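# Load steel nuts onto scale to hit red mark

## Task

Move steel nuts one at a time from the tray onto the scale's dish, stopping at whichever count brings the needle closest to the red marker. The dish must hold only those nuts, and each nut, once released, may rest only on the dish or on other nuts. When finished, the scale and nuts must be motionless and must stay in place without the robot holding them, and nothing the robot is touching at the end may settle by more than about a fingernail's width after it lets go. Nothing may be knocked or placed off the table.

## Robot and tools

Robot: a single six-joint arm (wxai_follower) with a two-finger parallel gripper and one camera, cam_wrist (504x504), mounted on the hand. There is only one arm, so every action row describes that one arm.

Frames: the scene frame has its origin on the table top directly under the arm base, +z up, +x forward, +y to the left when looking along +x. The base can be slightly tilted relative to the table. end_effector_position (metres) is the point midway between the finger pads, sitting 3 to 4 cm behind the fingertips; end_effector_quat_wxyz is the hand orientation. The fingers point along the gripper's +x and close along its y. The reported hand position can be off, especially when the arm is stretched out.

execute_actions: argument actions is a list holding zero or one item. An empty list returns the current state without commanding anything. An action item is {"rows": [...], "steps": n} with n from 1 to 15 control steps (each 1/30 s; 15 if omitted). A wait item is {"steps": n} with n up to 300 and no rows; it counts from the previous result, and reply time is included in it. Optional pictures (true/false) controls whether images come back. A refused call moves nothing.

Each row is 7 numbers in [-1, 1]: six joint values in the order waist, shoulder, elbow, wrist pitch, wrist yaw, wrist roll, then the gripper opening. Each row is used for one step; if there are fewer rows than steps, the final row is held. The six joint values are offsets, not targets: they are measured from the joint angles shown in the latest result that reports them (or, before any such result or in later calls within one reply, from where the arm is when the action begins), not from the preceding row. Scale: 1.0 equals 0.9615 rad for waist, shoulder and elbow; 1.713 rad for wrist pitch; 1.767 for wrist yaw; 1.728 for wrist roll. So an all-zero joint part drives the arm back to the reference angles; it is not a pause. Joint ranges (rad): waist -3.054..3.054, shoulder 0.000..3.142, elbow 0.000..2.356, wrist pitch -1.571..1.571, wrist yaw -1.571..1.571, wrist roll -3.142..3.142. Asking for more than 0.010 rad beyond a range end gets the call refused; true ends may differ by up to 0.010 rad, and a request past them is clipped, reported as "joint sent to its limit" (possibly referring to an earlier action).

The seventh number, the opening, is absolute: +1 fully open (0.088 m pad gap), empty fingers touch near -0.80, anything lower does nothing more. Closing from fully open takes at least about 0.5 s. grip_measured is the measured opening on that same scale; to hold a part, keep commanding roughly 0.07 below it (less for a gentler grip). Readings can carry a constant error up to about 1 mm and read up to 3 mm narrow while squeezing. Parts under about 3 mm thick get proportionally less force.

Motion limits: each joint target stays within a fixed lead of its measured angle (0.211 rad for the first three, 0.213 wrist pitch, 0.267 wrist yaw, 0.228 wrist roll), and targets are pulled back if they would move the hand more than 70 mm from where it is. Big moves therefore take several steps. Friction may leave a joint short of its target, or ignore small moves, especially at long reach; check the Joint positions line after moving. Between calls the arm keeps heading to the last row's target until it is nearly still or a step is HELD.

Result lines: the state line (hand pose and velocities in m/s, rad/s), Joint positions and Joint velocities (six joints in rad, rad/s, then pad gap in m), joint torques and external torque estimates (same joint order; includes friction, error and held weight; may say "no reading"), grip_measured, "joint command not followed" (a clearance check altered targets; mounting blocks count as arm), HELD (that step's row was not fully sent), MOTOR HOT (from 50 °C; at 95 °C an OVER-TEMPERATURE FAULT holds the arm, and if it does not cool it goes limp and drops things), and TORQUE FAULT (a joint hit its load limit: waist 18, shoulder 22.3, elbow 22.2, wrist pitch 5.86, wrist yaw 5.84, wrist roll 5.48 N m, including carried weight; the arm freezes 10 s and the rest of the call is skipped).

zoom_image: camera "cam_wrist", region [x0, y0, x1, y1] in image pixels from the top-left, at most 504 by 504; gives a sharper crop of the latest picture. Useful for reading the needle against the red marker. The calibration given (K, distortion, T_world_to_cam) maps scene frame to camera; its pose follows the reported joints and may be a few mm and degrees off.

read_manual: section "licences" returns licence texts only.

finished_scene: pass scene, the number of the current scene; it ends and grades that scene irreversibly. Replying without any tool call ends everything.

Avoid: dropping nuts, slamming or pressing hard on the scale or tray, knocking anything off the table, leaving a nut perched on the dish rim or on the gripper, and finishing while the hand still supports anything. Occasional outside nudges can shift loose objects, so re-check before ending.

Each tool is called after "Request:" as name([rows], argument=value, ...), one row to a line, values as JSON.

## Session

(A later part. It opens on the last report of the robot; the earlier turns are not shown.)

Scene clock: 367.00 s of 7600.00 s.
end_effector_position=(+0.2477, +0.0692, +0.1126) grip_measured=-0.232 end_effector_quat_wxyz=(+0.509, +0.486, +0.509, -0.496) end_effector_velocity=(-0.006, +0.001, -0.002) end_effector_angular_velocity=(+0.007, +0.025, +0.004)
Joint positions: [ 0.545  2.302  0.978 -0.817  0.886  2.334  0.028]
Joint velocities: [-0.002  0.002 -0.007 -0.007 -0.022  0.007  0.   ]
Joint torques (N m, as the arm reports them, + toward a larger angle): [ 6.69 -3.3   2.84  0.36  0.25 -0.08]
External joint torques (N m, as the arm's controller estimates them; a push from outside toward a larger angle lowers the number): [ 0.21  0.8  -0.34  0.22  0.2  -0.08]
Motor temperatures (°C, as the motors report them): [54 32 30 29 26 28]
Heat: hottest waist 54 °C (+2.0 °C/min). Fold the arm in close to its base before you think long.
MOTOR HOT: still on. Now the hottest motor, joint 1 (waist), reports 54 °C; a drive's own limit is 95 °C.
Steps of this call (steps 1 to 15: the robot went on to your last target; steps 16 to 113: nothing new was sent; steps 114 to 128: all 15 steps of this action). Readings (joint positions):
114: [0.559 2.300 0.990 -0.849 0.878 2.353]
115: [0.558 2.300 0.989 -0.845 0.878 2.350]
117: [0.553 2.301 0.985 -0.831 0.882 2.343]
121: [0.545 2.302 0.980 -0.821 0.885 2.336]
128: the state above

Request:
execute_actions([
  {"rows":[[0,0,0,0,0,0,-0.28],[0,0,0,0,0,0,-0.25],[0,0,0,0,0,0,-0.23],[0,0,0,0,0,0,-0.22],[0,0,0,0,0,0,-0.21],[0,0,0,0,0,0,-0.2],[0,0,0,0,0,0,-0.19],[0,0,0,0,0,0,-0.17],[0,0,0,0,0,0,-0.14],[0,0,0,0,0,0,-0.1],[0,0,0,0,0,0,-0.05]]},
], pictures=false)

Request:
execute_actions([
  {"rows":[[0.02,0,0.015,-0.02,0,0.01,-0.05],[0.04,0,0.03,-0.04,-0.01,0.02,-0.05],[0.065,-0.01,0.05,-0.065,-0.015,0.03,-0.05],[0.09,-0.015,0.07,-0.09,-0.025,0.04,-0.05],[0.11,-0.02,0.09,-0.11,-0.03,0.04,-0.05],[0.13,-0.025,0.11,-0.135,-0.037,0.04,-0.05]]},
])

Scene clock: 376.70 s of 7600.00 s.
end_effector_position=(+0.2477, +0.0694, +0.1127) grip_measured=-0.085 end_effector_quat_wxyz=(+0.510, +0.486, +0.509, -0.496) end_effector_velocity=(-0.001, -0.003, -0.002) end_effector_angular_velocity=(-0.011, +0.006, -0.002)
Joint positions: [ 0.546  2.302  0.978 -0.816  0.886  2.333  0.035]
Joint velocities: [-0.007  0.002 -0.002 -0.007  0.007  0.007  0.013]
Joint torques (N m, as the arm reports them, + toward a larger angle): [ 7.54 -4.15  3.45 -0.03  0.08  0.1 ]
External joint torques (N m, as the arm's controller estimates them; a push from outside toward a larger angle lowers the number): [ 1.09 -0.05  0.26 -0.16  0.03  0.09]
Motor temperatures (°C, as the motors report them): [53 32 30 29 26 28]
Heat: hottest waist 53 °C (+1.0 °C/min). Fold the arm in close to its base before you think long.
MOTOR HOT: still on. Now the hottest motor, joint 1 (waist), reports 53 °C; a drive's own limit is 95 °C.
Steps of this call (steps 1 to 15: the robot went on to your last target; steps 16 to 276: nothing new was sent; steps 277 to 291: all 15 steps of this action). Readings (joint positions):
277: [0.545 2.302 0.978 -0.816 0.886 2.333]
278: [0.545 2.302 0.978 -0.816 0.886 2.333]
280: [0.546 2.302 0.978 -0.816 0.886 2.333]
284: [0.546 2.302 0.978 -0.816 0.886 2.333]
291: the state above

Scene clock: 377.20 s of 7600.00 s.
end_effector_position=(+0.2485, +0.0704, +0.1574) grip_measured=-0.053 end_effector_quat_wxyz=(+0.533, +0.469, +0.523, -0.472) end_effector_velocity=(-0.012, -0.008, +0.003) end_effector_angular_velocity=(-0.030, +0.040, +0.058)
Joint positions: [ 0.669  2.282  1.076 -1.036  0.829  2.398  0.036]
Joint velocities: [ 0.012 -0.002 -0.002 -0.081 -0.022  0.007  0.   ]
Joint torques (N m, as the arm reports them, + toward a larger angle): [ 7.5  -4.79  4.47 -0.12 -0.16  0.07]
External joint torques (N m, as the arm's controller estimates them; a push from outside toward a larger angle lowers the number): [ 1.08 -0.68  0.62 -0.29 -0.21  0.07]
Motor temperatures (°C, as the motors report them): [53 32 30 29 26 28]
Heat: hottest waist 53 °C (+1.0 °C/min). Fold the arm in close to its base before you think long.
MOTOR HOT: still on. Now the hottest motor, joint 1 (waist), reports 53 °C; a drive's own limit is 95 °C.
Steps of this call (steps 1 to 15: all 15 steps of this action). Readings (joint positions):
1: [0.548 2.302 0.979 -0.820 0.886 2.335]
2: [0.552 2.302 0.983 -0.834 0.886 2.342]
4: [0.575 2.302 0.999 -0.880 0.876 2.362]
8: [0.643 2.291 1.051 -0.983 0.844 2.387]
15: the state above
camera_calibration (this result's frames):
cam_wrist: T_world_to_cam=[[-0.990681, -0.136171, 0.00291799, 0.266802], [-0.12655, 0.928187, 0.349934, -0.0587321], [-0.0503594, 0.346304, -0.93677, 0.215044], [0, 0, 0, 1]] pos_world=[0.267713, 0.0163745, 0.221221]

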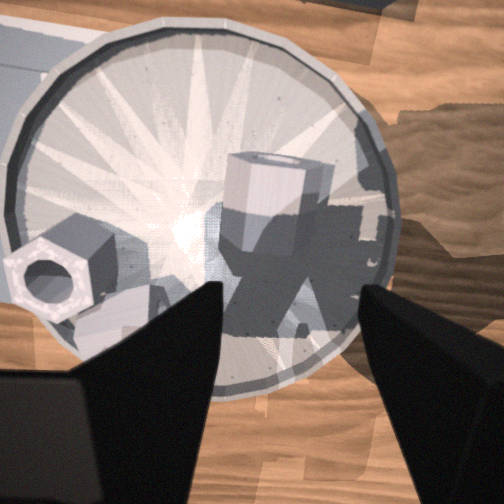

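Request:
execute_actions([
  {"rows":[[0,-0.05,-0.01,0,0,-0.07,0],[-0.02,-0.11,-0.03,0,0.005,-0.14,0],[-0.04,-0.17,-0.05,0,0.01,-0.21,0],[-0.07,-0.23,-0.07,0,0.015,-0.28,0],[-0.1,-0.29,-0.09,0,0.02,-0.35,0],[-0.13,-0.35,-0.11,0,0.03,-0.42,0],[-0.16,-0.41,-0.13,0,0.04,-0.49,0],[-0.19,-0.47,-0.15,0,0.045,-0.56,0],[-0.22,-0.53,-0.17,0,0.05,-0.63,0],[-0.25,-0.59,-0.19,0,0.06,-0.7,0],[-0.29,-0.64,-0.21,0,0.07,-0.77,0],[-0.33,-0.69,-0.23,0,0.075,-0.84,0],[-0.36,-0.722,-0.24,0,0.08,-1,0]]},
], pictures=false)

Request:
execute_actions([
  {"steps":30},
], pictures=false)

Request:
execute_actions([
  {"rows":[[-0.03,0,-0.02,0.03,0,0,0],[-0.06,0,-0.045,0.07,0.005,0,0],[-0.09,0,-0.07,0.105,0.01,0,0],[-0.12,0,-0.09,0.14,0.01,0,0],[-0.15,0,-0.115,0.175,0.015,-0.01,0],[-0.18,0,-0.138,0.21,0.017,-0.01,0]]},
], pictures=false)

Request:
execute_actions([
  {"steps":10},
])

Scene clock: 390.43 s of 7600.00 s.
end_effector_position=(+0.2548, -0.0757, +0.1476) grip_measured=-0.003 end_effector_quat_wxyz=(+0.589, +0.410, +0.583, -0.380) end_effector_velocity=(-0.056, -0.257, -0.044) end_effector_angular_velocity=(-0.069, -0.014, +0.619)
Joint positions: [ 0.376  1.688  0.883 -1.037  0.947  1.653  0.039]
Joint velocities: [-0.584 -1.028 -0.271 -0.022  0.198 -1.546  0.   ]
Joint torques (N m, as the arm reports them, + toward a larger angle): [ 7.21 -1.14  2.9   0.12  0.09 -0.07]
External joint torques (N m, as the arm's controller estimates them; a push from outside toward a larger angle lowers the number): [ 0.87 -0.01 -0.22 -0.27  0.16 -0.05]
Motor temperatures (°C, as the motors report them): [52 32 31 29 26 28]
Heat: hottest waist 52 °C (-2.0 °C/min). Fold the arm in close to its base before you think long.
MOTOR HOT: still on. Now the hottest motor, joint 1 (waist), reports 52 °C; a drive's own limit is 95 °C.
From where the robot then was, a joint's target lay farther than a number of 1.0 reaches, so one or more steps of this call were cut to that.
Steps of this call (steps 1 to 15: the robot went on to your last target; steps 16 to 382: nothing new was sent; steps 383 to 397: all 15 steps of this action). Readings (joint positions):
383: [0.672 2.277 1.079 -1.045 0.826 2.380]
384: [0.671 2.265 1.075 -1.043 0.826 2.334]
386: [0.659 2.207 1.054 -1.040 0.827 2.228]
390: [0.577 2.015 0.999 -1.038 0.869 2.020]
397: the state above

Scene clock: 391.43 s of 7600.00 s.
end_effector_position=(+0.2473, -0.0978, +0.1437) grip_measured=-0.002 end_effector_quat_wxyz=(+0.710, +0.111, +0.689, -0.091) end_effector_velocity=(+0.001, -0.001, -0.001) end_effector_angular_velocity=(-0.006, -0.005, +0.014)
Joint positions: [ 0.327  1.592  0.852 -1.037  0.965  0.676  0.039]
Joint velocities: [-0.002 -0.002 -0.002  0.007  0.007 -0.022 -0.   ]
Joint torques (N m, as the arm reports them, + toward a larger angle): [ 5.2  -2.9   2.77  0.24  0.23 -0.06]
External joint torques (N m, as the arm's controller estimates them; a push from outside toward a larger angle lowers the number): [ 0.24 -0.69 -0.6  -0.03  0.2  -0.06]
Motor temperatures (°C, as the motors report them): [52 32 30 29 26 28]
Heat: hottest waist 52 °C (-2.0 °C/min). Fold the arm in close to its base before you think long.
MOTOR HOT: still on. Now the hottest motor, joint 1 (waist), reports 52 °C; a drive's own limit is 95 °C.
Steps of this call (steps 1 to 30: the robot went on to your last target). Readings (joint positions):
1: [0.361 1.660 0.876 -1.037 0.953 1.601]
2: [0.351 1.640 0.872 -1.037 0.956 1.549]
4: [0.341 1.618 0.864 -1.037 0.960 1.445]
8: [0.332 1.602 0.855 -1.037 0.963 1.236]
30: the state above

Scene clock: 391.93 s of 7600.00 s.
end_effector_position=(+0.2480, -0.0965, +0.0970) grip_measured=-0.002 end_effector_quat_wxyz=(+0.687, +0.198, +0.674, -0.185) end_effector_velocity=(-0.004, +0.001, -0.012) end_effector_angular_velocity=(+0.007, +0.011, -0.054)
Joint positions: [ 0.164  1.591  0.729 -0.693  0.989  0.661  0.039]
Joint velocities: [-0.042 -0.002 -0.037  0.081 -0.007 -0.007 -0.   ]
Joint torques (N m, as the arm reports them, + toward a larger angle): [ 5.04 -2.59  2.34  0.27  0.21  0.07]
External joint torques (N m, as the arm's controller estimates them; a push from outside toward a larger angle lowers the number): [ 0.09  0.13 -0.36  0.07  0.18  0.07]
Motor temperatures (°C, as the motors report them): [52 32 30 29 26 28]
Heat: hottest waist 52 °C (-2.0 °C/min). Fold the arm in close to its base before you think long.
MOTOR HOT: still on. Now the hottest motor, joint 1 (waist), reports 52 °C; a drive's own limit is 95 °C.
Steps of this call (steps 1 to 15: all 15 steps of this action). Readings (joint positions):
1: [0.325 1.592 0.850 -1.029 0.965 0.676]
2: [0.318 1.591 0.844 -1.006 0.965 0.676]
4: [0.286 1.591 0.821 -0.932 0.970 0.676]
8: [0.199 1.591 0.758 -0.773 0.982 0.667]
15: the state above

Scene clock: 392.27 s of 7600.00 s.
end_effector_position=(+0.2481, -0.0966, +0.0956) grip_measured=-0.002 end_effector_quat_wxyz=(+0.687, +0.201, +0.673, -0.188) end_effector_velocity=(+0.000, +0.001, -0.000) end_effector_angular_velocity=(+0.007, -0.001, +0.015)
Joint positions: [ 0.159  1.591  0.725 -0.681  0.99   0.661  0.039]
Joint velocities: [-0.002 -0.002 -0.002  0.007 -0.007 -0.022 -0.   ]
Joint torques (N m, as the arm reports them, + toward a larger angle): [ 5.16 -2.74  2.51  0.28  0.2  -0.1 ]
External joint torques (N m, as the arm's controller estimates them; a push from outside toward a larger angle lowers the number): [ 0.21 -0.01 -0.26  0.05  0.18 -0.1 ]
Motor temperatures (°C, as the motors report them): [52 32 30 29 26 28]
Heat: hottest waist 52 °C (-2.0 °C/min). Fold the arm in close to its base before you think long.
MOTOR HOT: still on. Now the hottest motor, joint 1 (waist), reports 52 °C; a drive's own limit is 95 °C.
Steps of this call (steps 1 to 10: the robot went on to your last target). Readings (joint positions):
1: [0.163 1.591 0.728 -0.690 0.989 0.661]
2: [0.162 1.591 0.728 -0.687 0.989 0.661]
4: [0.160 1.591 0.726 -0.684 0.989 0.661]
8: [0.159 1.591 0.725 -0.681 0.990 0.661]
10: the state above
camera_calibration (this result's frames):
cam_wrist: T_world_to_cam=[[-0.509478, -0.86036, -0.0145955, 0.0561118], [-0.808913, 0.473091, 0.349061, 0.243303], [-0.293413, 0.189646, -0.936986, 0.260095], [0, 0, 0, 1]] pos_world=[0.301715, -0.116154, 0.159597]

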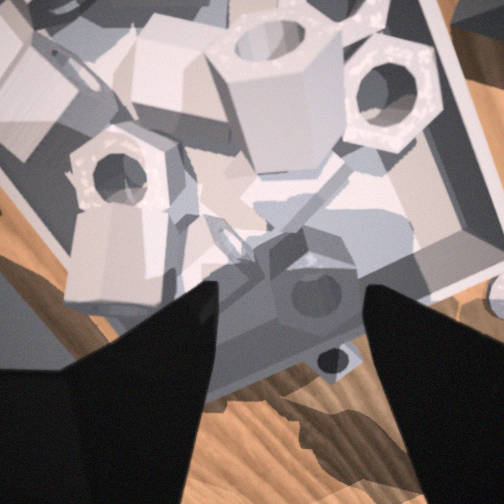

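Request:
execute_actions([
  {"rows":[[-0.01,-0.025,-0.015,0,0,-0.01,-0.08],[-0.02,-0.052,-0.03,0,0,-0.015,-0.08],[-0.03,-0.052,-0.04,0.015,0,-0.03,-0.08],[-0.045,-0.052,-0.05,0.03,0,-0.04,-0.08],[-0.06,-0.052,-0.06,0.047,0,-0.055,-0.08],[-0.075,-0.052,-0.072,0.065,0,-0.07,-0.08],[-0.088,-0.052,-0.084,0.081,0.002,-0.085,-0.08]]},
], pictures=false)

Request:
execute_actions([
  {"steps":10},
])

Scene clock: 401.93 s of 7600.00 s.
end_effector_position=(+0.2378, -0.1036, +0.0782) grip_measured=-0.076 end_effector_quat_wxyz=(+0.686, +0.194, +0.676, -0.187) end_effector_velocity=(+0.001, +0.001, -0.006) end_effector_angular_velocity=(+0.018, -0.017, -0.008)
Joint positions: [ 0.082  1.547  0.653 -0.552  0.99   0.523  0.035]
Joint velocities: [-0.027 -0.017 -0.027  0.081 -0.022 -0.066 -0.001]
Joint torques (N m, as the arm reports them, + toward a larger angle): [ 4.83 -3.48  2.12  0.29  0.18  0.01]
External joint torques (N m, as the arm's controller estimates them; a push from outside toward a larger angle lowers the number): [ 0.18 -0.73 -0.32  0.08  0.17  0.01]
Motor temperatures (°C, as the motors report them): [50 32 30 29 26 28]
Heat: hottest waist 50 °C (-5.0 °C/min). Fold the arm in close to its base before you think long.
MOTOR HOT: still on. Now the hottest motor, joint 1 (waist), reports 50 °C; a drive's own limit is 95 °C.
Steps of this call (steps 1 to 30: the robot went on to your last target; steps 31 to 275: nothing new was sent; steps 276 to 290: all 15 steps of this action). Readings (joint positions):
276: [0.158 1.589 0.724 -0.679 0.990 0.658]
277: [0.157 1.583 0.720 -0.679 0.990 0.653]
279: [0.147 1.566 0.707 -0.667 0.990 0.632]
283: [0.106 1.550 0.675 -0.597 0.990 0.566]
290: the state above

Scene clock: 402.27 s of 7600.00 s.
end_effector_position=(+0.2378, -0.1037, +0.0776) grip_measured=-0.077 end_effector_quat_wxyz=(+0.686, +0.194, +0.676, -0.187) end_effector_velocity=(-0.001, -0.002, -0.000) end_effector_angular_velocity=(-0.007, -0.002, -0.015)
Joint positions: [ 0.079  1.546  0.65  -0.545  0.99   0.516  0.035]
Joint velocities: [-0.002 -0.007 -0.007  0.007  0.007  0.007 -0.   ]
Joint torques (N m, as the arm reports them, + toward a larger angle): [ 4.74 -3.51  2.18  0.29  0.15 -0.06]
External joint torques (N m, as the arm's controller estimates them; a push from outside toward a larger angle lowers the number): [ 0.12 -0.72 -0.3   0.07  0.13 -0.06]
Motor temperatures (°C, as the motors report them): [50 32 30 29 26 28]
Heat: hottest waist 50 °C (-5.1 °C/min). Fold the arm in close to its base before you think long.
MOTOR HOT: still on. Now the hottest motor, joint 1 (waist), reports 50 °C; a drive's own limit is 95 °C.
Steps of this call (steps 1 to 10: the robot went on to your last target). Readings (joint positions):
1: [0.081 1.547 0.652 -0.550 0.990 0.522]
2: [0.081 1.546 0.652 -0.549 0.990 0.520]
4: [0.080 1.546 0.651 -0.547 0.990 0.519]
8: [0.079 1.546 0.650 -0.545 0.990 0.517]
10: the state above
camera_calibration (this result's frames):
cam_wrist: T_world_to_cam=[[-0.499296, -0.866418, -0.00480693, 0.0406789], [-0.811706, 0.465813, 0.352351, 0.244256], [-0.303044, 0.179829, -0.935856, 0.242724], [0, 0, 0, 1]] pos_world=[0.292131, -0.122182, 0.141287]

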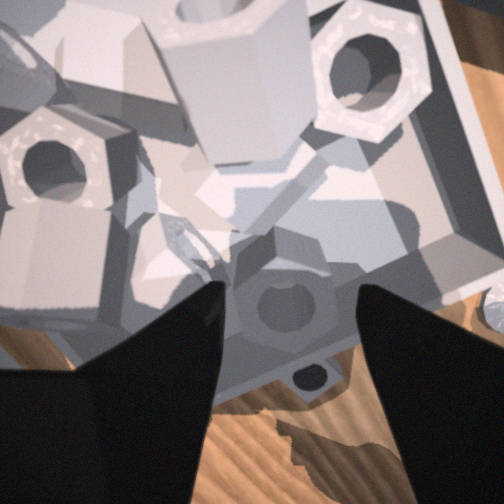

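Request:
execute_actions([
  {"rows":[[0,0.012,0.01,0,0,-0.04,-0.12],[0,0.022,0.015,0,0,-0.087,-0.12],[0,0.022,0.015,0,0,-0.087,-0.12],[-0.015,0.022,0.005,0.016,0,-0.1,-0.12],[-0.03,0.022,-0.005,0.032,0,-0.115,-0.12],[-0.045,0.022,-0.016,0.048,0,-0.13,-0.12],[-0.06,0.022,-0.027,0.064,0,-0.143,-0.12],[-0.073,0.022,-0.037,0.08,0,-0.156,-0.12]]},
], pictures=false)

Request:
execute_actions([
  {"steps":10},
])

Scene clock: 414.00 s of 7600.00 s.
end_effector_position=(+0.2404, -0.1066, +0.0632) grip_measured=-0.117 end_effector_quat_wxyz=(+0.700, +0.139, +0.687, -0.139) end_effector_velocity=(-0.012, -0.001, -0.016) end_effector_angular_velocity=(+0.013, +0.043, +0.046)
Joint positions: [ 0.022  1.559  0.626 -0.419  0.989  0.261  0.033]
Joint velocities: [-0.066  0.002 -0.032  0.051 -0.022 -0.095 -0.   ]
Joint torques (N m, as the arm reports them, + toward a larger angle): [ 4.71 -2.13  1.96  0.15  0.08 -0.06]
External joint torques (N m, as the arm's controller estimates them; a push from outside toward a larger angle lowers the number): [ 0.06  0.79 -0.13 -0.05  0.07 -0.05]
Motor temperatures (°C, as the motors report them): [48 32 30 29 26 28]
Heat: hottest waist 48 °C (-8.0 °C/min). Fold the arm in close to its base before you think long.
MOTOR HOT: still on. Now the hottest motor, joint 1 (waist), reports 48 °C; a drive's own limit is 95 °C.
Steps of this call (steps 1 to 15: the robot went on to your last target; steps 16 to 337: nothing new was sent; steps 338 to 352: all 15 steps of this action). Readings (joint positions):
338: [0.079 1.546 0.650 -0.544 0.990 0.503]
339: [0.079 1.547 0.651 -0.544 0.990 0.475]
341: [0.078 1.552 0.653 -0.540 0.990 0.425]
345: [0.050 1.557 0.644 -0.478 0.990 0.329]
352: the state above

Scene clock: 414.33 s of 7600.00 s.
end_effector_position=(+0.2406, -0.1068, +0.0624) grip_measured=-0.117 end_effector_quat_wxyz=(+0.700, +0.138, +0.687, -0.138) end_effector_velocity=(+0.001, -0.001, -0.001) end_effector_angular_velocity=(+0.006, -0.002, -0.021)
Joint positions: [ 0.019  1.559  0.623 -0.409  0.989  0.251  0.033]
Joint velocities: [-0.007 -0.002  0.002  0.007 -0.007  0.007 -0.001]
Joint torques (N m, as the arm reports them, + toward a larger angle): [ 4.12 -1.96  1.4   0.13  0.07 -0.04]
External joint torques (N m, as the arm's controller estimates them; a push from outside toward a larger angle lowers the number): [-0.53  1.05 -0.87 -0.11  0.06 -0.04]
Motor temperatures (°C, as the motors report them): [48 32 30 29 26 28]
Heat: hottest waist 48 °C (-8.1 °C/min). Fold the arm in close to its base before you think long.
MOTOR HOT: still on. Now the hottest motor, joint 1 (waist), reports 48 °C; a drive's own limit is 95 °C.
Steps of this call (steps 1 to 10: the robot went on to your last target). Readings (joint positions):
1: [0.021 1.559 0.625 -0.416 0.989 0.259]
2: [0.021 1.559 0.625 -0.414 0.989 0.257]
4: [0.020 1.559 0.624 -0.411 0.989 0.254]
8: [0.019 1.559 0.623 -0.409 0.989 0.251]
10: the state above
camera_calibration (this result's frames):
cam_wrist: T_world_to_cam=[[-0.361139, -0.932493, 0.00599234, -0.00160045], [-0.874531, 0.340908, 0.344931, 0.255512], [-0.323688, 0.119328, -0.938609, 0.228615], [0, 0, 0, 1]] pos_world=[0.296875, -0.115879, 0.126455]

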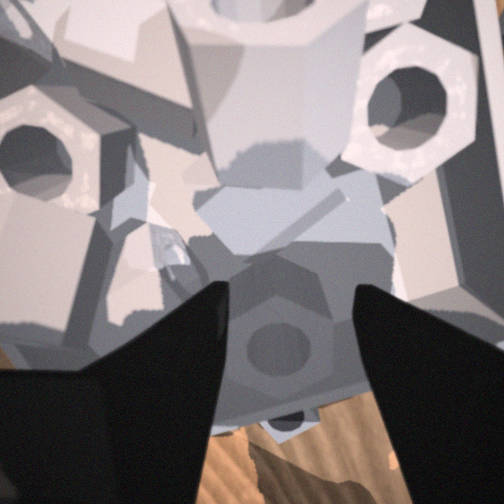

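Request:
execute_actions([
  {"rows":[[0.012,0.01,0,-0.004,0,0.005,-0.1],[0.012,0.02,-0.004,-0.006,0,0.008,-0.1],[0.012,0.02,-0.004,-0.006,0,0.008,-0.1],[0.012,0.02,-0.004,-0.006,0,0.008,-0.1],[0.012,0.02,-0.004,-0.006,0,0.008,-0.1],[0.012,0.02,-0.004,-0.006,0,0.008,-0.1],[0,0.024,-0.012,0.003,0,0,-0.12],[-0.012,0.027,-0.02,0.012,0,-0.006,-0.12]]},
])

Scene clock: 422.07 s of 7600.00 s.
end_effector_position=(+0.2368, -0.1024, +0.0583) grip_measured=-0.116 end_effector_quat_wxyz=(+0.697, +0.131, +0.692, -0.133) end_effector_velocity=(-0.004, +0.001, -0.003) end_effector_angular_velocity=(+0.005, +0.005, +0.024)
Joint positions: [ 0.014  1.577  0.611 -0.394  0.989  0.245  0.033]
Joint velocities: [-0.012 -0.002 -0.017  0.022 -0.007 -0.037 -0.001]
Joint torques (N m, as the arm reports them, + toward a larger angle): [ 4.7  -2.    1.74  0.32  0.01 -0.06]
External joint torques (N m, as the arm's controller estimates them; a push from outside toward a larger angle lowers the number): [ 0.01  0.98 -0.33  0.12  0.   -0.06]
Motor temperatures (°C, as the motors report them): [47 31 29 29 26 28]
Heat: hottest waist 47 °C (-8.1 °C/min).
MOTOR HOT: cleared. Now the hottest motor, joint 1 (waist), reports 47 °C.
Steps of this call (steps 1 to 30: the robot went on to your last target; steps 31 to 217: nothing new was sent; steps 218 to 232: all 15 steps of this action). Readings (joint positions):
218: [0.020 1.559 0.623 -0.408 0.989 0.250]
219: [0.022 1.561 0.623 -0.408 0.989 0.251]
221: [0.025 1.566 0.623 -0.412 0.989 0.256]
225: [0.026 1.572 0.620 -0.411 0.989 0.257]
232: the state above
camera_calibration (this result's frames):
cam_wrist: T_world_to_cam=[[-0.346482, -0.938001, 0.0101672, -0.00316034], [-0.875225, 0.327156, 0.3563, 0.250214], [-0.337537, 0.114553, -0.934316, 0.225529], [0, 0, 0, 1]] pos_world=[0.294023, -0.110658, 0.121597]

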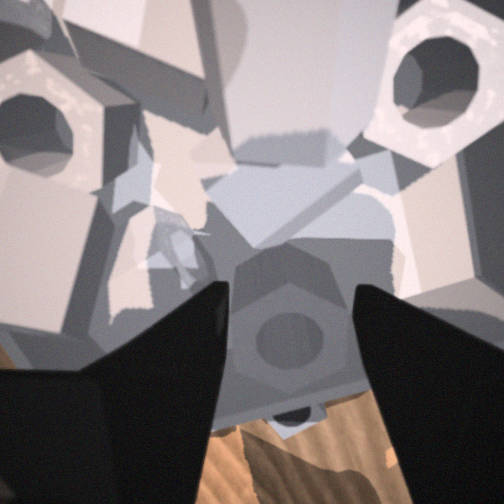

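Request:
execute_actions([
  {"rows":[[0,0,0,0,0,0,-0.17],[0,0,0,0,0,0,-0.21],[0,0,0,0,0,0,-0.25],[0,0,0,0,0,0,-0.29],[0,0,0,0,0,0,-0.33],[0,0,0,0,0,0,-0.36]],"steps":13},
], pictures=false)

Request:
execute_actions([
  {"rows":[[0.02,0,0.015,-0.02,0,0.02,-0.36],[0.045,0,0.035,-0.05,0,0.04,-0.36],[0.07,0,0.055,-0.075,0,0.07,-0.36],[0.095,0,0.075,-0.105,0,0.09,-0.36],[0.12,0,0.095,-0.135,0,0.11,-0.36],[0.15,0.01,0.115,-0.165,0,0.13,-0.36],[0.18,0.01,0.14,-0.2,0,0.15,-0.36]]},
])

Scene clock: 429.93 s of 7600.00 s.
end_effector_position=(+0.2368, -0.1021, +0.0582) grip_measured=-0.276 end_effector_quat_wxyz=(+0.697, +0.131, +0.692, -0.133) end_effector_velocity=(-0.002, -0.001, -0.001) end_effector_angular_velocity=(-0.008, +0.002, -0.025)
Joint positions: [ 0.014  1.578  0.61  -0.391  0.989  0.243  0.025]
Joint velocities: [-0.002 -0.002 -0.007  0.007  0.007  0.022 -0.   ]
Joint torques (N m, as the arm reports them, + toward a larger angle): [ 5.65 -2.91  2.51 -0.12 -0.03  0.1 ]
External joint torques (N m, as the arm's controller estimates them; a push from outside toward a larger angle lowers the number): [ 1.02  0.1   0.43 -0.31 -0.05  0.1 ]
Motor temperatures (°C, as the motors report them): [47 31 29 29 26 28]
Heat: hottest waist 47 °C (-7.0 °C/min).
Steps of this call (steps 1 to 15: the robot went on to your last target; steps 16 to 223: nothing new was sent; steps 224 to 236: all 13 steps of this action). Readings (joint positions):
224: [0.012 1.578 0.610 -0.391 0.989 0.243]
225: [0.012 1.578 0.610 -0.391 0.989 0.243]
227: [0.013 1.578 0.610 -0.391 0.989 0.243]
231: [0.014 1.578 0.610 -0.391 0.989 0.243]
236: the state above

Scene clock: 430.43 s of 7600.00 s.
end_effector_position=(+0.2483, -0.0974, +0.1015) grip_measured=-0.276 end_effector_quat_wxyz=(+0.706, +0.134, +0.685, -0.120) end_effector_velocity=(-0.012, +0.002, +0.009) end_effector_angular_velocity=(-0.014, +0.041, +0.055)
Joint positions: [ 0.178  1.581  0.734 -0.715  0.989  0.488  0.025]
Joint velocities: [ 0.046  0.017  0.022 -0.154  0.007  0.095 -0.   ]
Joint torques (N m, as the arm reports them, + toward a larger angle): [ 6.1  -2.12  3.67 -0.09  0.06  0.07]
External joint torques (N m, as the arm's controller estimates them; a push from outside toward a larger angle lowers the number): [ 1.2   0.51  0.82 -0.32  0.05  0.07]
Motor temperatures (°C, as the motors report them): [47 31 29 29 26 28]
Heat: hottest waist 47 °C (-7.1 °C/min).
Steps of this call (steps 1 to 15: all 15 steps of this action). Readings (joint positions):
1: [0.016 1.578 0.612 -0.397 0.989 0.249]
2: [0.022 1.578 0.617 -0.412 0.989 0.262]
4: [0.047 1.578 0.635 -0.468 0.989 0.310]
8: [0.128 1.579 0.695 -0.619 0.989 0.422]
15: the state above
camera_calibration (this result's frames):
cam_wrist: T_world_to_cam=[[-0.332582, -0.942948, -0.0154496, 0.00377086], [-0.889089, 0.308039, 0.338575, 0.2467], [-0.3145, 0.12634, -0.940812, 0.265334], [0, 0, 0, 1]] pos_world=[0.30404, -0.10596, 0.166162]

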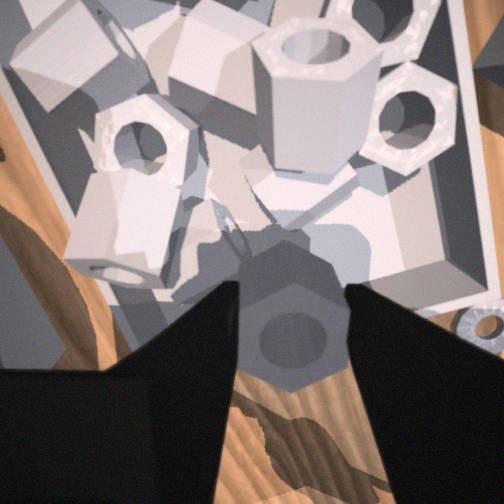

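Request:
execute_actions([
  {"rows":[[0.04,0,0.03,-0.04,0,0,-0.36],[0.08,0,0.06,-0.08,0,0,-0.36],[0.12,0.01,0.09,-0.12,-0.01,0,-0.36],[0.16,0.02,0.12,-0.17,-0.015,0,-0.36],[0.2,0.04,0.15,-0.21,-0.02,0,-0.36],[0.24,0.06,0.18,-0.25,-0.03,0,-0.36],[0.28,0.09,0.2,-0.28,-0.035,0,-0.36],[0.32,0.14,0.22,-0.29,-0.045,0,-0.36],[0.36,0.2,0.24,-0.29,-0.055,0,-0.36],[0.39,0.27,0.26,-0.29,-0.06,0,-0.36],[0.42,0.34,0.28,-0.28,-0.07,0,-0.36],[0.45,0.41,0.3,-0.28,-0.075,0,-0.36]]},
], pictures=false)

Scene clock: 444.90 s of 7600.00 s.
end_effector_position=(+0.2561, -0.0220, +0.1799) grip_measured=-0.276 end_effector_quat_wxyz=(+0.714, -0.088, +0.687, +0.105) end_effector_velocity=(-0.070, +0.174, +0.009) end_effector_angular_velocity=(-0.238, +0.195, +0.952)
Joint positions: [ 0.573  1.899  0.992 -1.167  0.875  0.49   0.025]
Joint velocities: [ 0.427  0.789  0.125 -0.256 -0.212 -0.007  0.   ]
Joint torques (N m, as the arm reports them, + toward a larger angle): [ 5.53 -3.64  4.58 -0.32  0.04 -0.03]
External joint torques (N m, as the arm's controller estimates them; a push from outside toward a larger angle lowers the number): [ 0.59  0.27  0.48 -0.4  -0.1  -0.05]
Motor temperatures (°C, as the motors report them): [47 31 30 29 26 28]
Heat: hottest waist 47 °C (-6.0 °C/min).
Steps of this call (steps 1 to 30: the robot went on to your last target; steps 31 to 419: nothing new was sent; steps 420 to 434: all 15 steps of this action). Readings (joint positions):
420: [0.187 1.582 0.741 -0.739 0.989 0.499]
421: [0.196 1.582 0.749 -0.764 0.989 0.499]
423: [0.237 1.586 0.778 -0.845 0.986 0.495]
427: [0.366 1.629 0.871 -1.038 0.956 0.492]
434: the state above

Request:
execute_actions([
  {"rows":[[0.05,0.12,0.05,-0.01,-0.015,0,-0.36],[0.065,0.17,0.075,-0.005,-0.02,-0.01,-0.36],[0.08,0.22,0.1,0,-0.025,-0.015,-0.36],[0.095,0.27,0.12,0.005,-0.03,-0.02,-0.36],[0.11,0.32,0.145,0.01,-0.035,-0.03,-0.36],[0.12,0.37,0.17,0.015,-0.04,-0.035,-0.36],[0.135,0.42,0.19,0.02,-0.045,-0.04,-0.36],[0.145,0.47,0.215,0.022,-0.048,-0.045,-0.36],[0.155,0.52,0.24,0.026,-0.051,-0.05,-0.36],[0.163,0.556,0.258,0.03,-0.054,-0.052,-0.36]]},
], pictures=false)

Request:
execute_actions([
  {"steps":15},
], pictures=false)

Request:
execute_actions([
  {"rows":[[-0.02,0,-0.015,0.015,0,-0.01,-0.36],[-0.035,0.005,-0.03,0.03,0.01,-0.02,-0.36],[-0.05,0.012,-0.045,0.045,0.016,-0.03,-0.36]],"steps":12},
])

Scene clock: 458.60 s of 7600.00 s.
end_effector_position=(+0.2535, +0.0977, +0.1708) grip_measured=-0.276 end_effector_quat_wxyz=(+0.669, -0.221, +0.679, +0.206) end_effector_velocity=(-0.009, +0.051, -0.023) end_effector_angular_velocity=(-0.073, +0.033, +0.177)
Joint positions: [ 0.725  2.402  1.214 -1.123  0.787  0.409  0.025]
Joint velocities: [ 0.032  0.256  0.115  0.007 -0.007 -0.066 -0.   ]
Joint torques (N m, as the arm reports them, + toward a larger angle): [ 7.58 -5.09  5.35  0.27 -0.1  -0.04]
External joint torques (N m, as the arm's controller estimates them; a push from outside toward a larger angle lowers the number): [ 1.14  0.47  0.75  0.05 -0.18 -0.05]
Motor temperatures (°C, as the motors report them): [48 31 30 29 26 28]
Heat: hottest waist 48 °C (-3.0 °C/min).
Steps of this call (steps 1 to 30: the robot went on to your last target; steps 31 to 396: nothing new was sent; steps 397 to 411: all 15 steps of this action). Readings (joint positions):
397: [0.609 1.975 1.018 -1.193 0.862 0.490]
398: [0.612 1.987 1.025 -1.193 0.860 0.488]
400: [0.625 2.038 1.053 -1.183 0.851 0.478]
404: [0.673 2.200 1.129 -1.152 0.820 0.443]
411: the state above

Scene clock: 459.10 s of 7600.00 s.
end_effector_position=(+0.2551, +0.1044, +0.1700) grip_measured=-0.276 end_effector_quat_wxyz=(+0.669, -0.223, +0.678, +0.209) end_effector_velocity=(-0.004, -0.000, -0.000) end_effector_angular_velocity=(+0.007, +0.023, -0.004)
Joint positions: [ 0.728  2.426  1.233 -1.118  0.785  0.402  0.025]
Joint velocities: [-0.002 -0.002 -0.002 -0.007 -0.022  0.007  0.   ]
Joint torques (N m, as the arm reports them, + toward a larger angle): [ 7.97 -4.07  4.55  0.26 -0.19 -0.02]
External joint torques (N m, as the arm's controller estimates them; a push from outside toward a larger angle lowers the number): [ 1.25  0.87  0.49  0.06 -0.21 -0.02]
Motor temperatures (°C, as the motors report them): [48 31 30 29 26 28]
Heat: hottest waist 48 °C (-2.0 °C/min).
Steps of this call (steps 1 to 15: the robot went on to your last target). Readings (joint positions):
1: [0.725 2.408 1.217 -1.122 0.787 0.407]
2: [0.726 2.412 1.221 -1.121 0.787 0.406]
4: [0.726 2.418 1.227 -1.119 0.787 0.405]
8: [0.727 2.423 1.232 -1.118 0.786 0.403]
15: the state above

Scene clock: 459.50 s of 7600.00 s.
end_effector_position=(+0.2563, +0.1036, +0.1528) grip_measured=-0.276 end_effector_quat_wxyz=(+0.666, -0.222, +0.680, +0.211) end_effector_velocity=(+0.005, +0.002, -0.001) end_effector_angular_velocity=(+0.005, -0.029, -0.016)
Joint positions: [ 0.683  2.431  1.197 -1.047  0.807  0.356  0.025]
Joint velocities: [-0.002 -0.002 -0.007  0.037  0.022 -0.007 -0.   ]
Joint torques (N m, as the arm reports them, + toward a larger angle): [ 7.64 -4.58  3.48  0.35  0.12 -0.06]
External joint torques (N m, as the arm's controller estimates them; a push from outside toward a larger angle lowers the number): [ 0.82  0.4  -0.46  0.14  0.11 -0.06]
Motor temperatures (°C, as the motors report them): [48 31 30 29 26 28]
Heat: hottest waist 48 °C (-2.0 °C/min).
Steps of this call (steps 1 to 12: all 12 steps of this action). Readings (joint positions):
1: [0.727 2.426 1.233 -1.115 0.785 0.400]
2: [0.724 2.426 1.230 -1.104 0.785 0.393]
4: [0.711 2.426 1.220 -1.077 0.792 0.377]
8: [0.686 2.430 1.201 -1.056 0.803 0.361]
12: the state above
camera_calibration (this result's frames):
cam_wrist: T_world_to_cam=[[0.601129, -0.79897, 0.0170389, -0.0625064], [-0.741367, -0.549575, 0.385153, 0.21835], [-0.298362, -0.244159, -0.922696, 0.322213], [0, 0, 0, 1]] pos_world=[0.295588, 0.14873, 0.214271]

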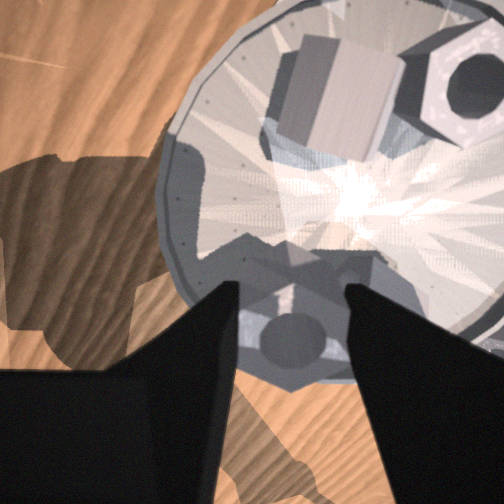

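Request:
execute_actions([
  {"rows":[[0.01,0.03,0.02,0,0,0,-0.36],[0.022,0.058,0.04,0.003,-0.005,0.01,-0.36],[0.022,0.058,0.04,0.003,-0.005,0.01,-0.36],[0.022,0.058,0.04,0.003,-0.005,0.01,-0.36],[0.022,0.058,0.04,0.003,-0.005,0.01,-0.36],[0.008,0.06,0.027,0.018,0,0,-0.36],[-0.006,0.062,0.014,0.033,0.004,-0.01,-0.36],[-0.02,0.064,0,0.048,0.008,-0.018,-0.36],[-0.035,0.066,-0.013,0.063,0.012,-0.026,-0.36],[-0.05,0.068,-0.026,0.078,0.016,-0.035,-0.36],[-0.063,0.07,-0.039,0.093,0.02,-0.043,-0.36]]},
], pictures=false)

Request:
execute_actions([
  {"steps":12},
])

Scene clock: 473.77 s of 7600.00 s.
end_effector_position=(+0.2576, +0.1171, +0.1254) grip_measured=-0.276 end_effector_quat_wxyz=(+0.666, -0.216, +0.681, +0.213) end_effector_velocity=(-0.018, -0.005, -0.056) end_effector_angular_velocity=(-0.023, +0.069, +0.045)
Joint positions: [ 0.632  2.49   1.174 -0.914  0.831  0.296  0.025]
Joint velocities: [-0.125  0.046 -0.12   0.183  0.037 -0.125  0.   ]
Joint torques (N m, as the arm reports them, + toward a larger angle): [ 8.58 -4.8   3.51  0.29  0.21  0.07]
External joint torques (N m, as the arm's controller estimates them; a push from outside toward a larger angle lowers the number): [ 1.08  0.74 -0.44  0.02  0.2   0.07]
Motor temperatures (°C, as the motors report them): [49 31 30 29 26 28]
Heat: hottest waist 49 °C (+1.0 °C/min).
Steps of this call (steps 1 to 15: the robot went on to your last target; steps 16 to 413: nothing new was sent; steps 414 to 428: all 15 steps of this action). Readings (joint positions):
414: [0.683 2.434 1.196 -1.043 0.808 0.353]
415: [0.684 2.440 1.201 -1.043 0.808 0.355]
417: [0.691 2.458 1.214 -1.043 0.808 0.361]
421: [0.693 2.476 1.216 -1.016 0.807 0.353]
428: the state above

Scene clock: 474.17 s of 7600.00 s.
end_effector_position=(+0.2580, +0.1181, +0.1224) grip_measured=-0.276 end_effector_quat_wxyz=(+0.668, -0.216, +0.679, +0.213) end_effector_velocity=(-0.000, +0.000, -0.002) end_effector_angular_velocity=(+0.008, +0.009, -0.002)
Joint positions: [ 0.626  2.492  1.166 -0.891  0.836  0.284  0.025]
Joint velocities: [-0.007 -0.002 -0.002  0.007 -0.007 -0.007  0.   ]
Joint torques (N m, as the arm reports them, + toward a larger angle): [ 7.64 -4.61  3.02  0.28  0.16 -0.1 ]
External joint torques (N m, as the arm's controller estimates them; a push from outside toward a larger angle lowers the number): [ 0.62  0.6  -0.65  0.05  0.15 -0.1 ]
Motor temperatures (°C, as the motors report them): [49 31 30 29 26 28]
Heat: hottest waist 49 °C (+1.0 °C/min).
Steps of this call (steps 1 to 12: the robot went on to your last target). Readings (joint positions):
1: [0.629 2.492 1.171 -0.908 0.832 0.293]
2: [0.627 2.492 1.169 -0.904 0.833 0.291]
4: [0.627 2.492 1.167 -0.898 0.834 0.288]
8: [0.627 2.492 1.167 -0.893 0.836 0.285]
12: the state above
camera_calibration (this result's frames):
cam_wrist: T_world_to_cam=[[0.596626, -0.80248, 0.00792246, -0.0486405], [-0.744879, -0.550073, 0.377592, 0.241189], [-0.298652, -0.231182, -0.925938, 0.297104], [0, 0, 0, 1]] pos_world=[0.297408, 0.162324, 0.184414]

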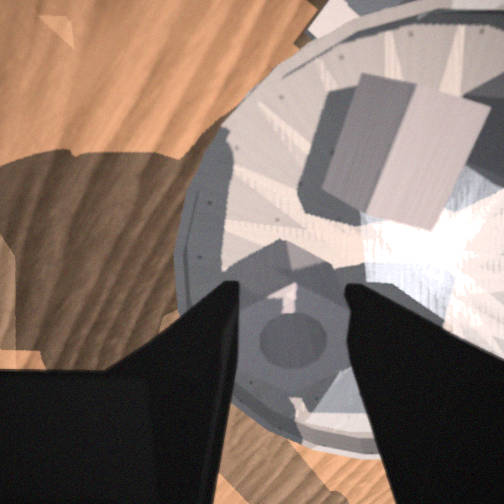

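Request:
execute_actions([
  {"rows":[[-0.008,0.004,-0.007,0.008,0.003,-0.005,-0.36],[-0.016,0.008,-0.014,0.016,0.005,-0.01,-0.36],[-0.024,0.01,-0.021,0.024,0.008,-0.014,-0.36]]},
], pictures=false)

Scene clock: 481.60 s of 7600.00 s.
end_effector_position=(+0.2587, +0.1183, +0.1165) grip_measured=-0.276 end_effector_quat_wxyz=(+0.670, -0.214, +0.678, +0.213) end_effector_velocity=(+0.001, +0.001, -0.001) end_effector_angular_velocity=(+0.004, -0.011, +0.008)
Joint positions: [ 0.61   2.493  1.152 -0.856  0.845  0.263  0.025]
Joint velocities: [-0.002 -0.002 -0.007  0.022  0.007 -0.022 -0.   ]
Joint torques (N m, as the arm reports them, + toward a larger angle): [ 7.56 -4.31  3.34  0.45  0.25 -0.09]
External joint torques (N m, as the arm's controller estimates them; a push from outside toward a larger angle lowers the number): [ 0.57  0.81 -0.23  0.2   0.24 -0.09]
Motor temperatures (°C, as the motors report them): [50 32 30 29 26 28]
Heat: hottest waist 50 °C (+3.0 °C/min). Fold the arm in close to its base before you think long.
MOTOR HOT: a motor reached 50 °C. Now the hottest motor, joint 1 (waist), reports 50 °C. The temperature limit of the motors' drives, at which the controller stops the arm, is 95 °C. To cool a motor, set the load down, stop pushing, or move to a pose that needs little force.
Steps of this call (steps 1 to 30: the robot went on to your last target; steps 31 to 208: nothing new was sent; steps 209 to 223: all 15 steps of this action). Readings (joint positions):
209: [0.625 2.492 1.165 -0.888 0.837 0.282]
210: [0.624 2.492 1.164 -0.884 0.837 0.280]
212: [0.618 2.492 1.159 -0.870 0.841 0.272]
216: [0.610 2.493 1.154 -0.859 0.843 0.266]
223: the state above

Request:
execute_actions([
  {"rows":[[-0.008,0.004,-0.007,0.006,0.003,-0.005,-0.36],[-0.016,0.008,-0.014,0.013,0.005,-0.009,-0.36]],"steps":12},
], pictures=false)

Scene clock: 486.03 s of 7600.00 s.
end_effector_position=(+0.2588, +0.1189, +0.1153) grip_measured=-0.276 end_effector_quat_wxyz=(+0.671, -0.216, +0.676, +0.215) end_effector_velocity=(-0.000, -0.001, +0.000) end_effector_angular_velocity=(+0.003, +0.009, +0.022)
Joint positions: [ 0.609  2.493  1.146 -0.841  0.848  0.25   0.025]
Joint velocities: [-0.002 -0.002  0.002 -0.007 -0.007 -0.022 -0.   ]
Joint torques (N m, as the arm reports them, + toward a larger angle): [ 6.54 -4.62  2.97  0.6   0.15 -0.08]
External joint torques (N m, as the arm's controller estimates them; a push from outside toward a larger angle lowers the number): [-0.49  0.56 -0.57  0.37  0.14 -0.08]
Motor temperatures (°C, as the motors report them): [50 32 30 29 26 28]
Heat: hottest waist 50 °C (+3.0 °C/min). Fold the arm in close to its base before you think long.
MOTOR HOT: still on. Now the hottest motor, joint 1 (waist), reports 50 °C; a drive's own limit is 95 °C.
Steps of this call (steps 1 to 15: the robot went on to your last target; steps 16 to 121: nothing new was sent; steps 122 to 133: all 12 steps of this action). Readings (joint positions):
122: [0.610 2.493 1.151 -0.854 0.845 0.261]
123: [0.610 2.493 1.150 -0.851 0.846 0.259]
125: [0.609 2.493 1.148 -0.847 0.847 0.255]
129: [0.609 2.493 1.146 -0.843 0.848 0.251]
133: the state above

Request:
execute_actions([
  {"rows":[[0,0,0,0,0,0,-0.3],[0,0,0,0,0,0,-0.27],[0,0,0,0,0,0,-0.24],[0,0,0,0,0,0,-0.2],[0,0,0,0,0,0,-0.15],[0,0,0,0,0,0,-0.1]],"steps":10},
], pictures=false)

Request:
execute_actions([
  {"rows":[[0.02,0,0.015,-0.02,0,0.01,-0.1],[0.04,0,0.03,-0.04,-0.01,0.02,-0.1],[0.065,-0.01,0.05,-0.065,-0.015,0.03,-0.1],[0.09,-0.015,0.07,-0.09,-0.025,0.04,-0.1],[0.11,-0.02,0.09,-0.11,-0.03,0.05,-0.1],[0.12,-0.04,0.1,-0.135,-0.035,0.06,-0.1],[0.12,-0.08,0.1,-0.15,-0.035,0.06,-0.1],[0.11,-0.13,0.09,-0.16,-0.03,0.06,-0.1],[0.09,-0.19,0.08,-0.16,-0.02,0.06,-0.1],[0.06,-0.25,0.07,-0.16,-0.01,0.06,0],[0.03,-0.31,0.055,-0.16,0,0.06,0],[0,-0.37,0.04,-0.16,0.01,0.06,0],[-0.04,-0.43,0.025,-0.16,0.02,0.06,0],[-0.08,-0.49,0.01,-0.16,0.03,0.06,0],[-0.3,-0.8,-0.06,-0.16,0.07,0.064,0]]},
], pictures=false)

Request:
execute_actions([
  {"steps":20},
], pictures=false)

Request:
execute_actions([
  {"rows":[[-0.03,-0.01,-0.02,0.03,0,0,0],[-0.07,-0.02,-0.045,0.06,0.005,0,0],[-0.11,-0.03,-0.07,0.1,0.01,0,0],[-0.15,-0.04,-0.095,0.135,0.01,0,0],[-0.19,-0.045,-0.12,0.17,0.015,0,0],[-0.235,-0.052,-0.146,0.203,0.017,0,0]]},
], pictures=false)

Request:
execute_actions([
  {"steps":10},
])

Scene clock: 503.43 s of 7600.00 s.
end_effector_position=(+0.2588, +0.1192, +0.1158) grip_measured=-0.142 end_effector_quat_wxyz=(+0.672, -0.217, +0.675, +0.215) end_effector_velocity=(-0.003, -0.003, -0.000) end_effector_angular_velocity=(-0.007, +0.017, +0.037)
Joint positions: [ 0.611  2.493  1.145 -0.841  0.849  0.249  0.032]
Joint velocities: [-0.002 -0.002 -0.002 -0.022 -0.007 -0.022  0.016]
Joint torques (N m, as the arm reports them, + toward a larger angle): [ 7.87 -5.72  3.63  0.09 -0.03  0.07]
External joint torques (N m, as the arm's controller estimates them; a push from outside toward a larger angle lowers the number): [ 0.89 -0.65  0.15 -0.12 -0.03  0.07]
Motor temperatures (°C, as the motors report them): [49 32 30 29 26 28]
Heat: hottest waist 49 °C (+2.0 °C/min). Fold the arm in close to its base before you think long.
MOTOR HOT: still on. Now the hottest motor, joint 1 (waist), reports 49 °C; a drive's own limit is 95 °C.
Steps of this call (steps 1 to 15: the robot went on to your last target; steps 16 to 512: nothing new was sent; steps 513 to 522: all 10 steps of this action). Readings (joint positions):
513: [0.609 2.493 1.145 -0.841 0.849 0.249]
514: [0.609 2.493 1.145 -0.841 0.849 0.249]
516: [0.611 2.493 1.145 -0.841 0.849 0.249]
520: [0.611 2.493 1.145 -0.841 0.849 0.249]
522: the state above

Scene clock: 503.93 s of 7600.00 s.
end_effector_position=(+0.2955, +0.0392, +0.1833) grip_measured=-0.024 end_effector_quat_wxyz=(+0.715, -0.144, +0.665, +0.161) end_effector_velocity=(+0.151, -0.478, -0.078) end_effector_angular_velocity=(-0.122, -0.080, -1.349)
Joint positions: [ 0.611  2.167  1.189 -1.094  0.871  0.348  0.038]
Joint velocities: [-0.979 -1.321 -0.364 -0.022  0.711  0.066  0.009]
Joint torques (N m, as the arm reports them, + toward a larger angle): [ 5.82 -1.7   1.58 -0.3   0.17  0.1 ]
External joint torques (N m, as the arm's controller estimates them; a push from outside toward a larger angle lowers the number): [ 0.03 -0.88 -0.17 -0.31  0.31  0.13]
Motor temperatures (°C, as the motors report them): [49 32 30 29 26 28]
Heat: hottest waist 49 °C (+2.0 °C/min). Fold the arm in close to its base before you think long.
MOTOR HOT: still on. Now the hottest motor, joint 1 (waist), reports 49 °C; a drive's own limit is 95 °C.
Steps of this call (steps 1 to 15: all 15 steps of this action). Readings (joint positions):
1: [0.612 2.493 1.146 -0.844 0.849 0.252]
2: [0.616 2.493 1.150 -0.858 0.849 0.258]
4: [0.638 2.493 1.167 -0.906 0.838 0.278]
8: [0.704 2.463 1.209 -1.019 0.807 0.324]
15: the state above

Scene clock: 504.60 s of 7600.00 s.
end_effector_position=(+0.2998, -0.1028, +0.1625) grip_measured=-0.003 end_effector_quat_wxyz=(+0.724, +0.007, +0.689, +0.012) end_effector_velocity=(-0.005, -0.010, +0.003) end_effector_angular_velocity=(+0.025, +0.007, -0.031)
Joint positions: [ 0.329  1.732  1.095 -1.112  0.967  0.358  0.039]
Joint velocities: [-0.012 -0.046 -0.002 -0.022 -0.022  0.007 -0.   ]
Joint torques (N m, as the arm reports them, + toward a larger angle): [ 6.56 -3.42  2.73 -0.02  0.21  0.09]
External joint torques (N m, as the arm's controller estimates them; a push from outside toward a larger angle lowers the number): [ 0.43 -0.6  -0.64 -0.29  0.21  0.09]
Motor temperatures (°C, as the motors report them): [49 32 30 29 26 28]
Heat: hottest waist 49 °C (+2.0 °C/min). Fold the arm in close to its base before you think long.
MOTOR HOT: still on. Now the hottest motor, joint 1 (waist), reports 49 °C; a drive's own limit is 95 °C.
Steps of this call (steps 1 to 20: the robot went on to your last target). Readings (joint positions):
1: [0.576 2.123 1.177 -1.096 0.892 0.350]
2: [0.538 2.083 1.164 -1.100 0.906 0.351]
4: [0.459 2.009 1.137 -1.104 0.926 0.353]
8: [0.355 1.836 1.105 -1.112 0.956 0.357]
20: the state above

Scene clock: 505.10 s of 7600.00 s.
end_effector_position=(+0.2966, -0.1221, +0.1013) grip_measured=-0.002 end_effector_quat_wxyz=(+0.702, +0.114, +0.695, -0.107) end_effector_velocity=(+0.001, -0.008, -0.010) end_effector_angular_velocity=(+0.006, -0.012, -0.098)
Joint positions: [ 0.115  1.689  0.965 -0.78   0.991  0.358  0.039]
Joint velocities: [-0.046 -0.032 -0.032  0.095 -0.007 -0.007 -0.   ]
Joint torques (N m, as the arm reports them, + toward a larger angle): [ 6.38 -4.19  2.34  0.26  0.19  0.03]
External joint torques (N m, as the arm's controller estimates them; a push from outside toward a larger angle lowers the number): [ 0.44 -0.64 -0.46  0.06  0.18  0.04]
Motor temperatures (°C, as the motors report them): [49 32 30 29 26 28]
Heat: hottest waist 49 °C (+2.0 °C/min). Fold the arm in close to its base before you think long.
MOTOR HOT: still on. Now the hottest motor, joint 1 (waist), reports 49 °C; a drive's own limit is 95 °C.
Steps of this call (steps 1 to 15: all 15 steps of this action). Readings (joint positions):
1: [0.327 1.730 1.093 -1.107 0.968 0.358]
2: [0.320 1.727 1.086 -1.085 0.968 0.358]
4: [0.283 1.717 1.062 -1.013 0.971 0.358]
8: [0.164 1.698 0.997 -0.858 0.986 0.358]
15: the state above

Scene clock: 505.43 s of 7600.00 s.
end_effector_position=(+0.2964, -0.1228, +0.0996) grip_measured=-0.002 end_effector_quat_wxyz=(+0.701, +0.117, +0.694, -0.112) end_effector_velocity=(-0.000, -0.000, -0.002) end_effector_angular_velocity=(+0.007, +0.002, +0.012)
Joint positions: [ 0.109  1.687  0.96  -0.768  0.992  0.358  0.039]
Joint velocities: [-0.007 -0.002 -0.002  0.007 -0.007 -0.022  0.   ]
Joint torques (N m, as the arm reports them, + toward a larger angle): [ 6.39 -4.7   2.29  0.27  0.16  0.01]
External joint torques (N m, as the arm's controller estimates them; a push from outside toward a larger angle lowers the number): [ 0.44 -1.17 -0.53  0.06  0.16  0.01]
Motor temperatures (°C, as the motors report them): [49 32 30 29 26 28]
Heat: hottest waist 49 °C (+2.0 °C/min). Fold the arm in close to its base before you think long.
MOTOR HOT: still on. Now the hottest motor, joint 1 (waist), reports 49 °C; a drive's own limit is 95 °C.
Steps of this call (steps 1 to 10: the robot went on to your last target). Readings (joint positions):
1: [0.114 1.688 0.964 -0.777 0.992 0.358]
2: [0.112 1.688 0.963 -0.774 0.992 0.358]
4: [0.110 1.687 0.962 -0.771 0.992 0.358]
8: [0.109 1.687 0.961 -0.768 0.992 0.358]
10: the state above
camera_calibration (this result's frames):
cam_wrist: T_world_to_cam=[[-0.298225, -0.954495, -0.000707617, -0.0172985], [-0.892457, 0.278579, 0.354845, 0.293702], [-0.338501, 0.106455, -0.934925, 0.285919], [0, 0, 0, 1]] pos_world=[0.353741, -0.128768, 0.163082]

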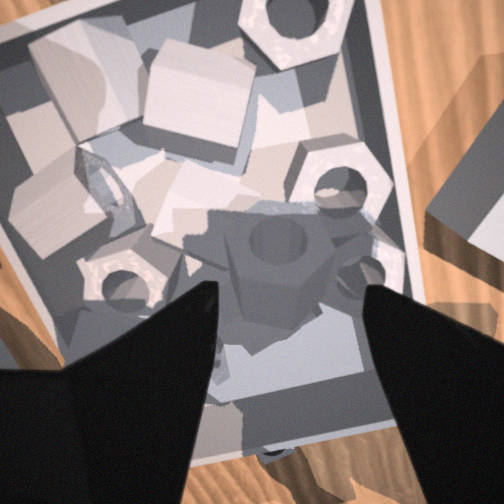

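Request:
execute_actions([
  {"rows":[[0,0.02,0.02,0,0,0.02,0],[0,0.04,0.045,-0.005,0,0.035,0],[0,0.04,0.045,-0.005,0,0.035,0],[0,0.04,0.045,-0.005,0,0.035,0],[-0.015,0.04,0.03,0.013,0,0.02,0],[-0.03,0.04,0.018,0.03,0,0.007,0],[-0.045,0.04,0.005,0.048,0,-0.007,0],[-0.06,0.04,-0.007,0.066,0,-0.02,0],[-0.073,0.04,-0.019,0.083,0,-0.034,0]]},
], pictures=false)

Request:
execute_actions([
  {"steps":10},
])

Scene clock: 519.07 s of 7600.00 s.
end_effector_position=(+0.3037, -0.1249, +0.0795) grip_measured=-0.002 end_effector_quat_wxyz=(+0.696, +0.135, +0.692, -0.135) end_effector_velocity=(+0.004, +0.000, -0.011) end_effector_angular_velocity=(-0.014, -0.024, +0.024)
Joint positions: [ 0.047  1.718  0.951 -0.642  0.992  0.312  0.039]
Joint velocities: [-0.027  0.002 -0.037  0.125  0.007 -0.11   0.   ]
Joint torques (N m, as the arm reports them, + toward a larger angle): [ 6.53 -2.95  2.14  0.22  0.02 -0.03]
External joint torques (N m, as the arm's controller estimates them; a push from outside toward a larger angle lowers the number): [ 0.38  1.08 -0.62 -0.02 -0.01 -0.03]
Motor temperatures (°C, as the motors report them): [49 32 30 29 26 28]
Heat: hottest waist 49 °C (+1.0 °C/min). Fold the arm in close to its base before you think long.
MOTOR HOT: still on. Now the hottest motor, joint 1 (waist), reports 49 °C; a drive's own limit is 95 °C.
Steps of this call (steps 1 to 30: the robot went on to your last target; steps 31 to 394: nothing new was sent; steps 395 to 409: all 15 steps of this action). Readings (joint positions):
395: [0.108 1.687 0.961 -0.767 0.992 0.363]
396: [0.108 1.692 0.966 -0.768 0.992 0.375]
398: [0.108 1.703 0.980 -0.768 0.992 0.393]
402: [0.092 1.712 0.979 -0.721 0.992 0.369]
409: the state above

Scene clock: 519.40 s of 7600.00 s.
end_effector_position=(+0.3044, -0.1251, +0.0784) grip_measured=-0.002 end_effector_quat_wxyz=(+0.698, +0.135, +0.691, -0.135) end_effector_velocity=(-0.001, +0.000, +0.001) end_effector_angular_velocity=(+0.008, -0.001, +0.011)
Joint positions: [ 0.044  1.718  0.948 -0.629  0.992  0.302  0.039]
Joint velocities: [ 0.002 -0.007 -0.002 -0.007 -0.007 -0.007 -0.   ]
Joint torques (N m, as the arm reports them, + toward a larger angle): [ 6.58 -3.16  2.14  0.3  -0.02 -0.1 ]
External joint torques (N m, as the arm's controller estimates them; a push from outside toward a larger angle lowers the number): [ 0.41  0.76 -0.47  0.1  -0.02 -0.1 ]
Motor temperatures (°C, as the motors report them): [49 32 30 29 26 28]
Heat: hottest waist 49 °C (+1.0 °C/min). Fold the arm in close to its base before you think long.
MOTOR HOT: still on. Now the hottest motor, joint 1 (waist), reports 49 °C; a drive's own limit is 95 °C.
Steps of this call (steps 1 to 10: the robot went on to your last target). Readings (joint positions):
1: [0.046 1.718 0.950 -0.639 0.992 0.309]
2: [0.046 1.718 0.950 -0.636 0.992 0.307]
4: [0.046 1.718 0.949 -0.633 0.992 0.305]
8: [0.044 1.718 0.948 -0.629 0.992 0.302]
10: the state above
camera_calibration (this result's frames):
cam_wrist: T_world_to_cam=[[-0.354111, -0.935179, 0.00671005, 0.00175189], [-0.873793, 0.333407, 0.354015, 0.310141], [-0.333304, 0.119497, -0.935216, 0.269146], [0, 0, 0, 1]] pos_world=[0.361327, -0.133927, 0.141903]

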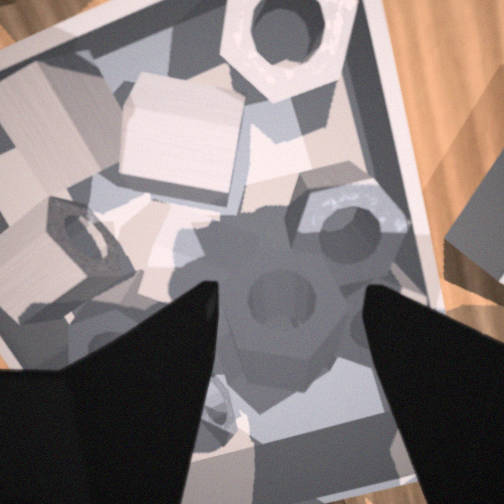

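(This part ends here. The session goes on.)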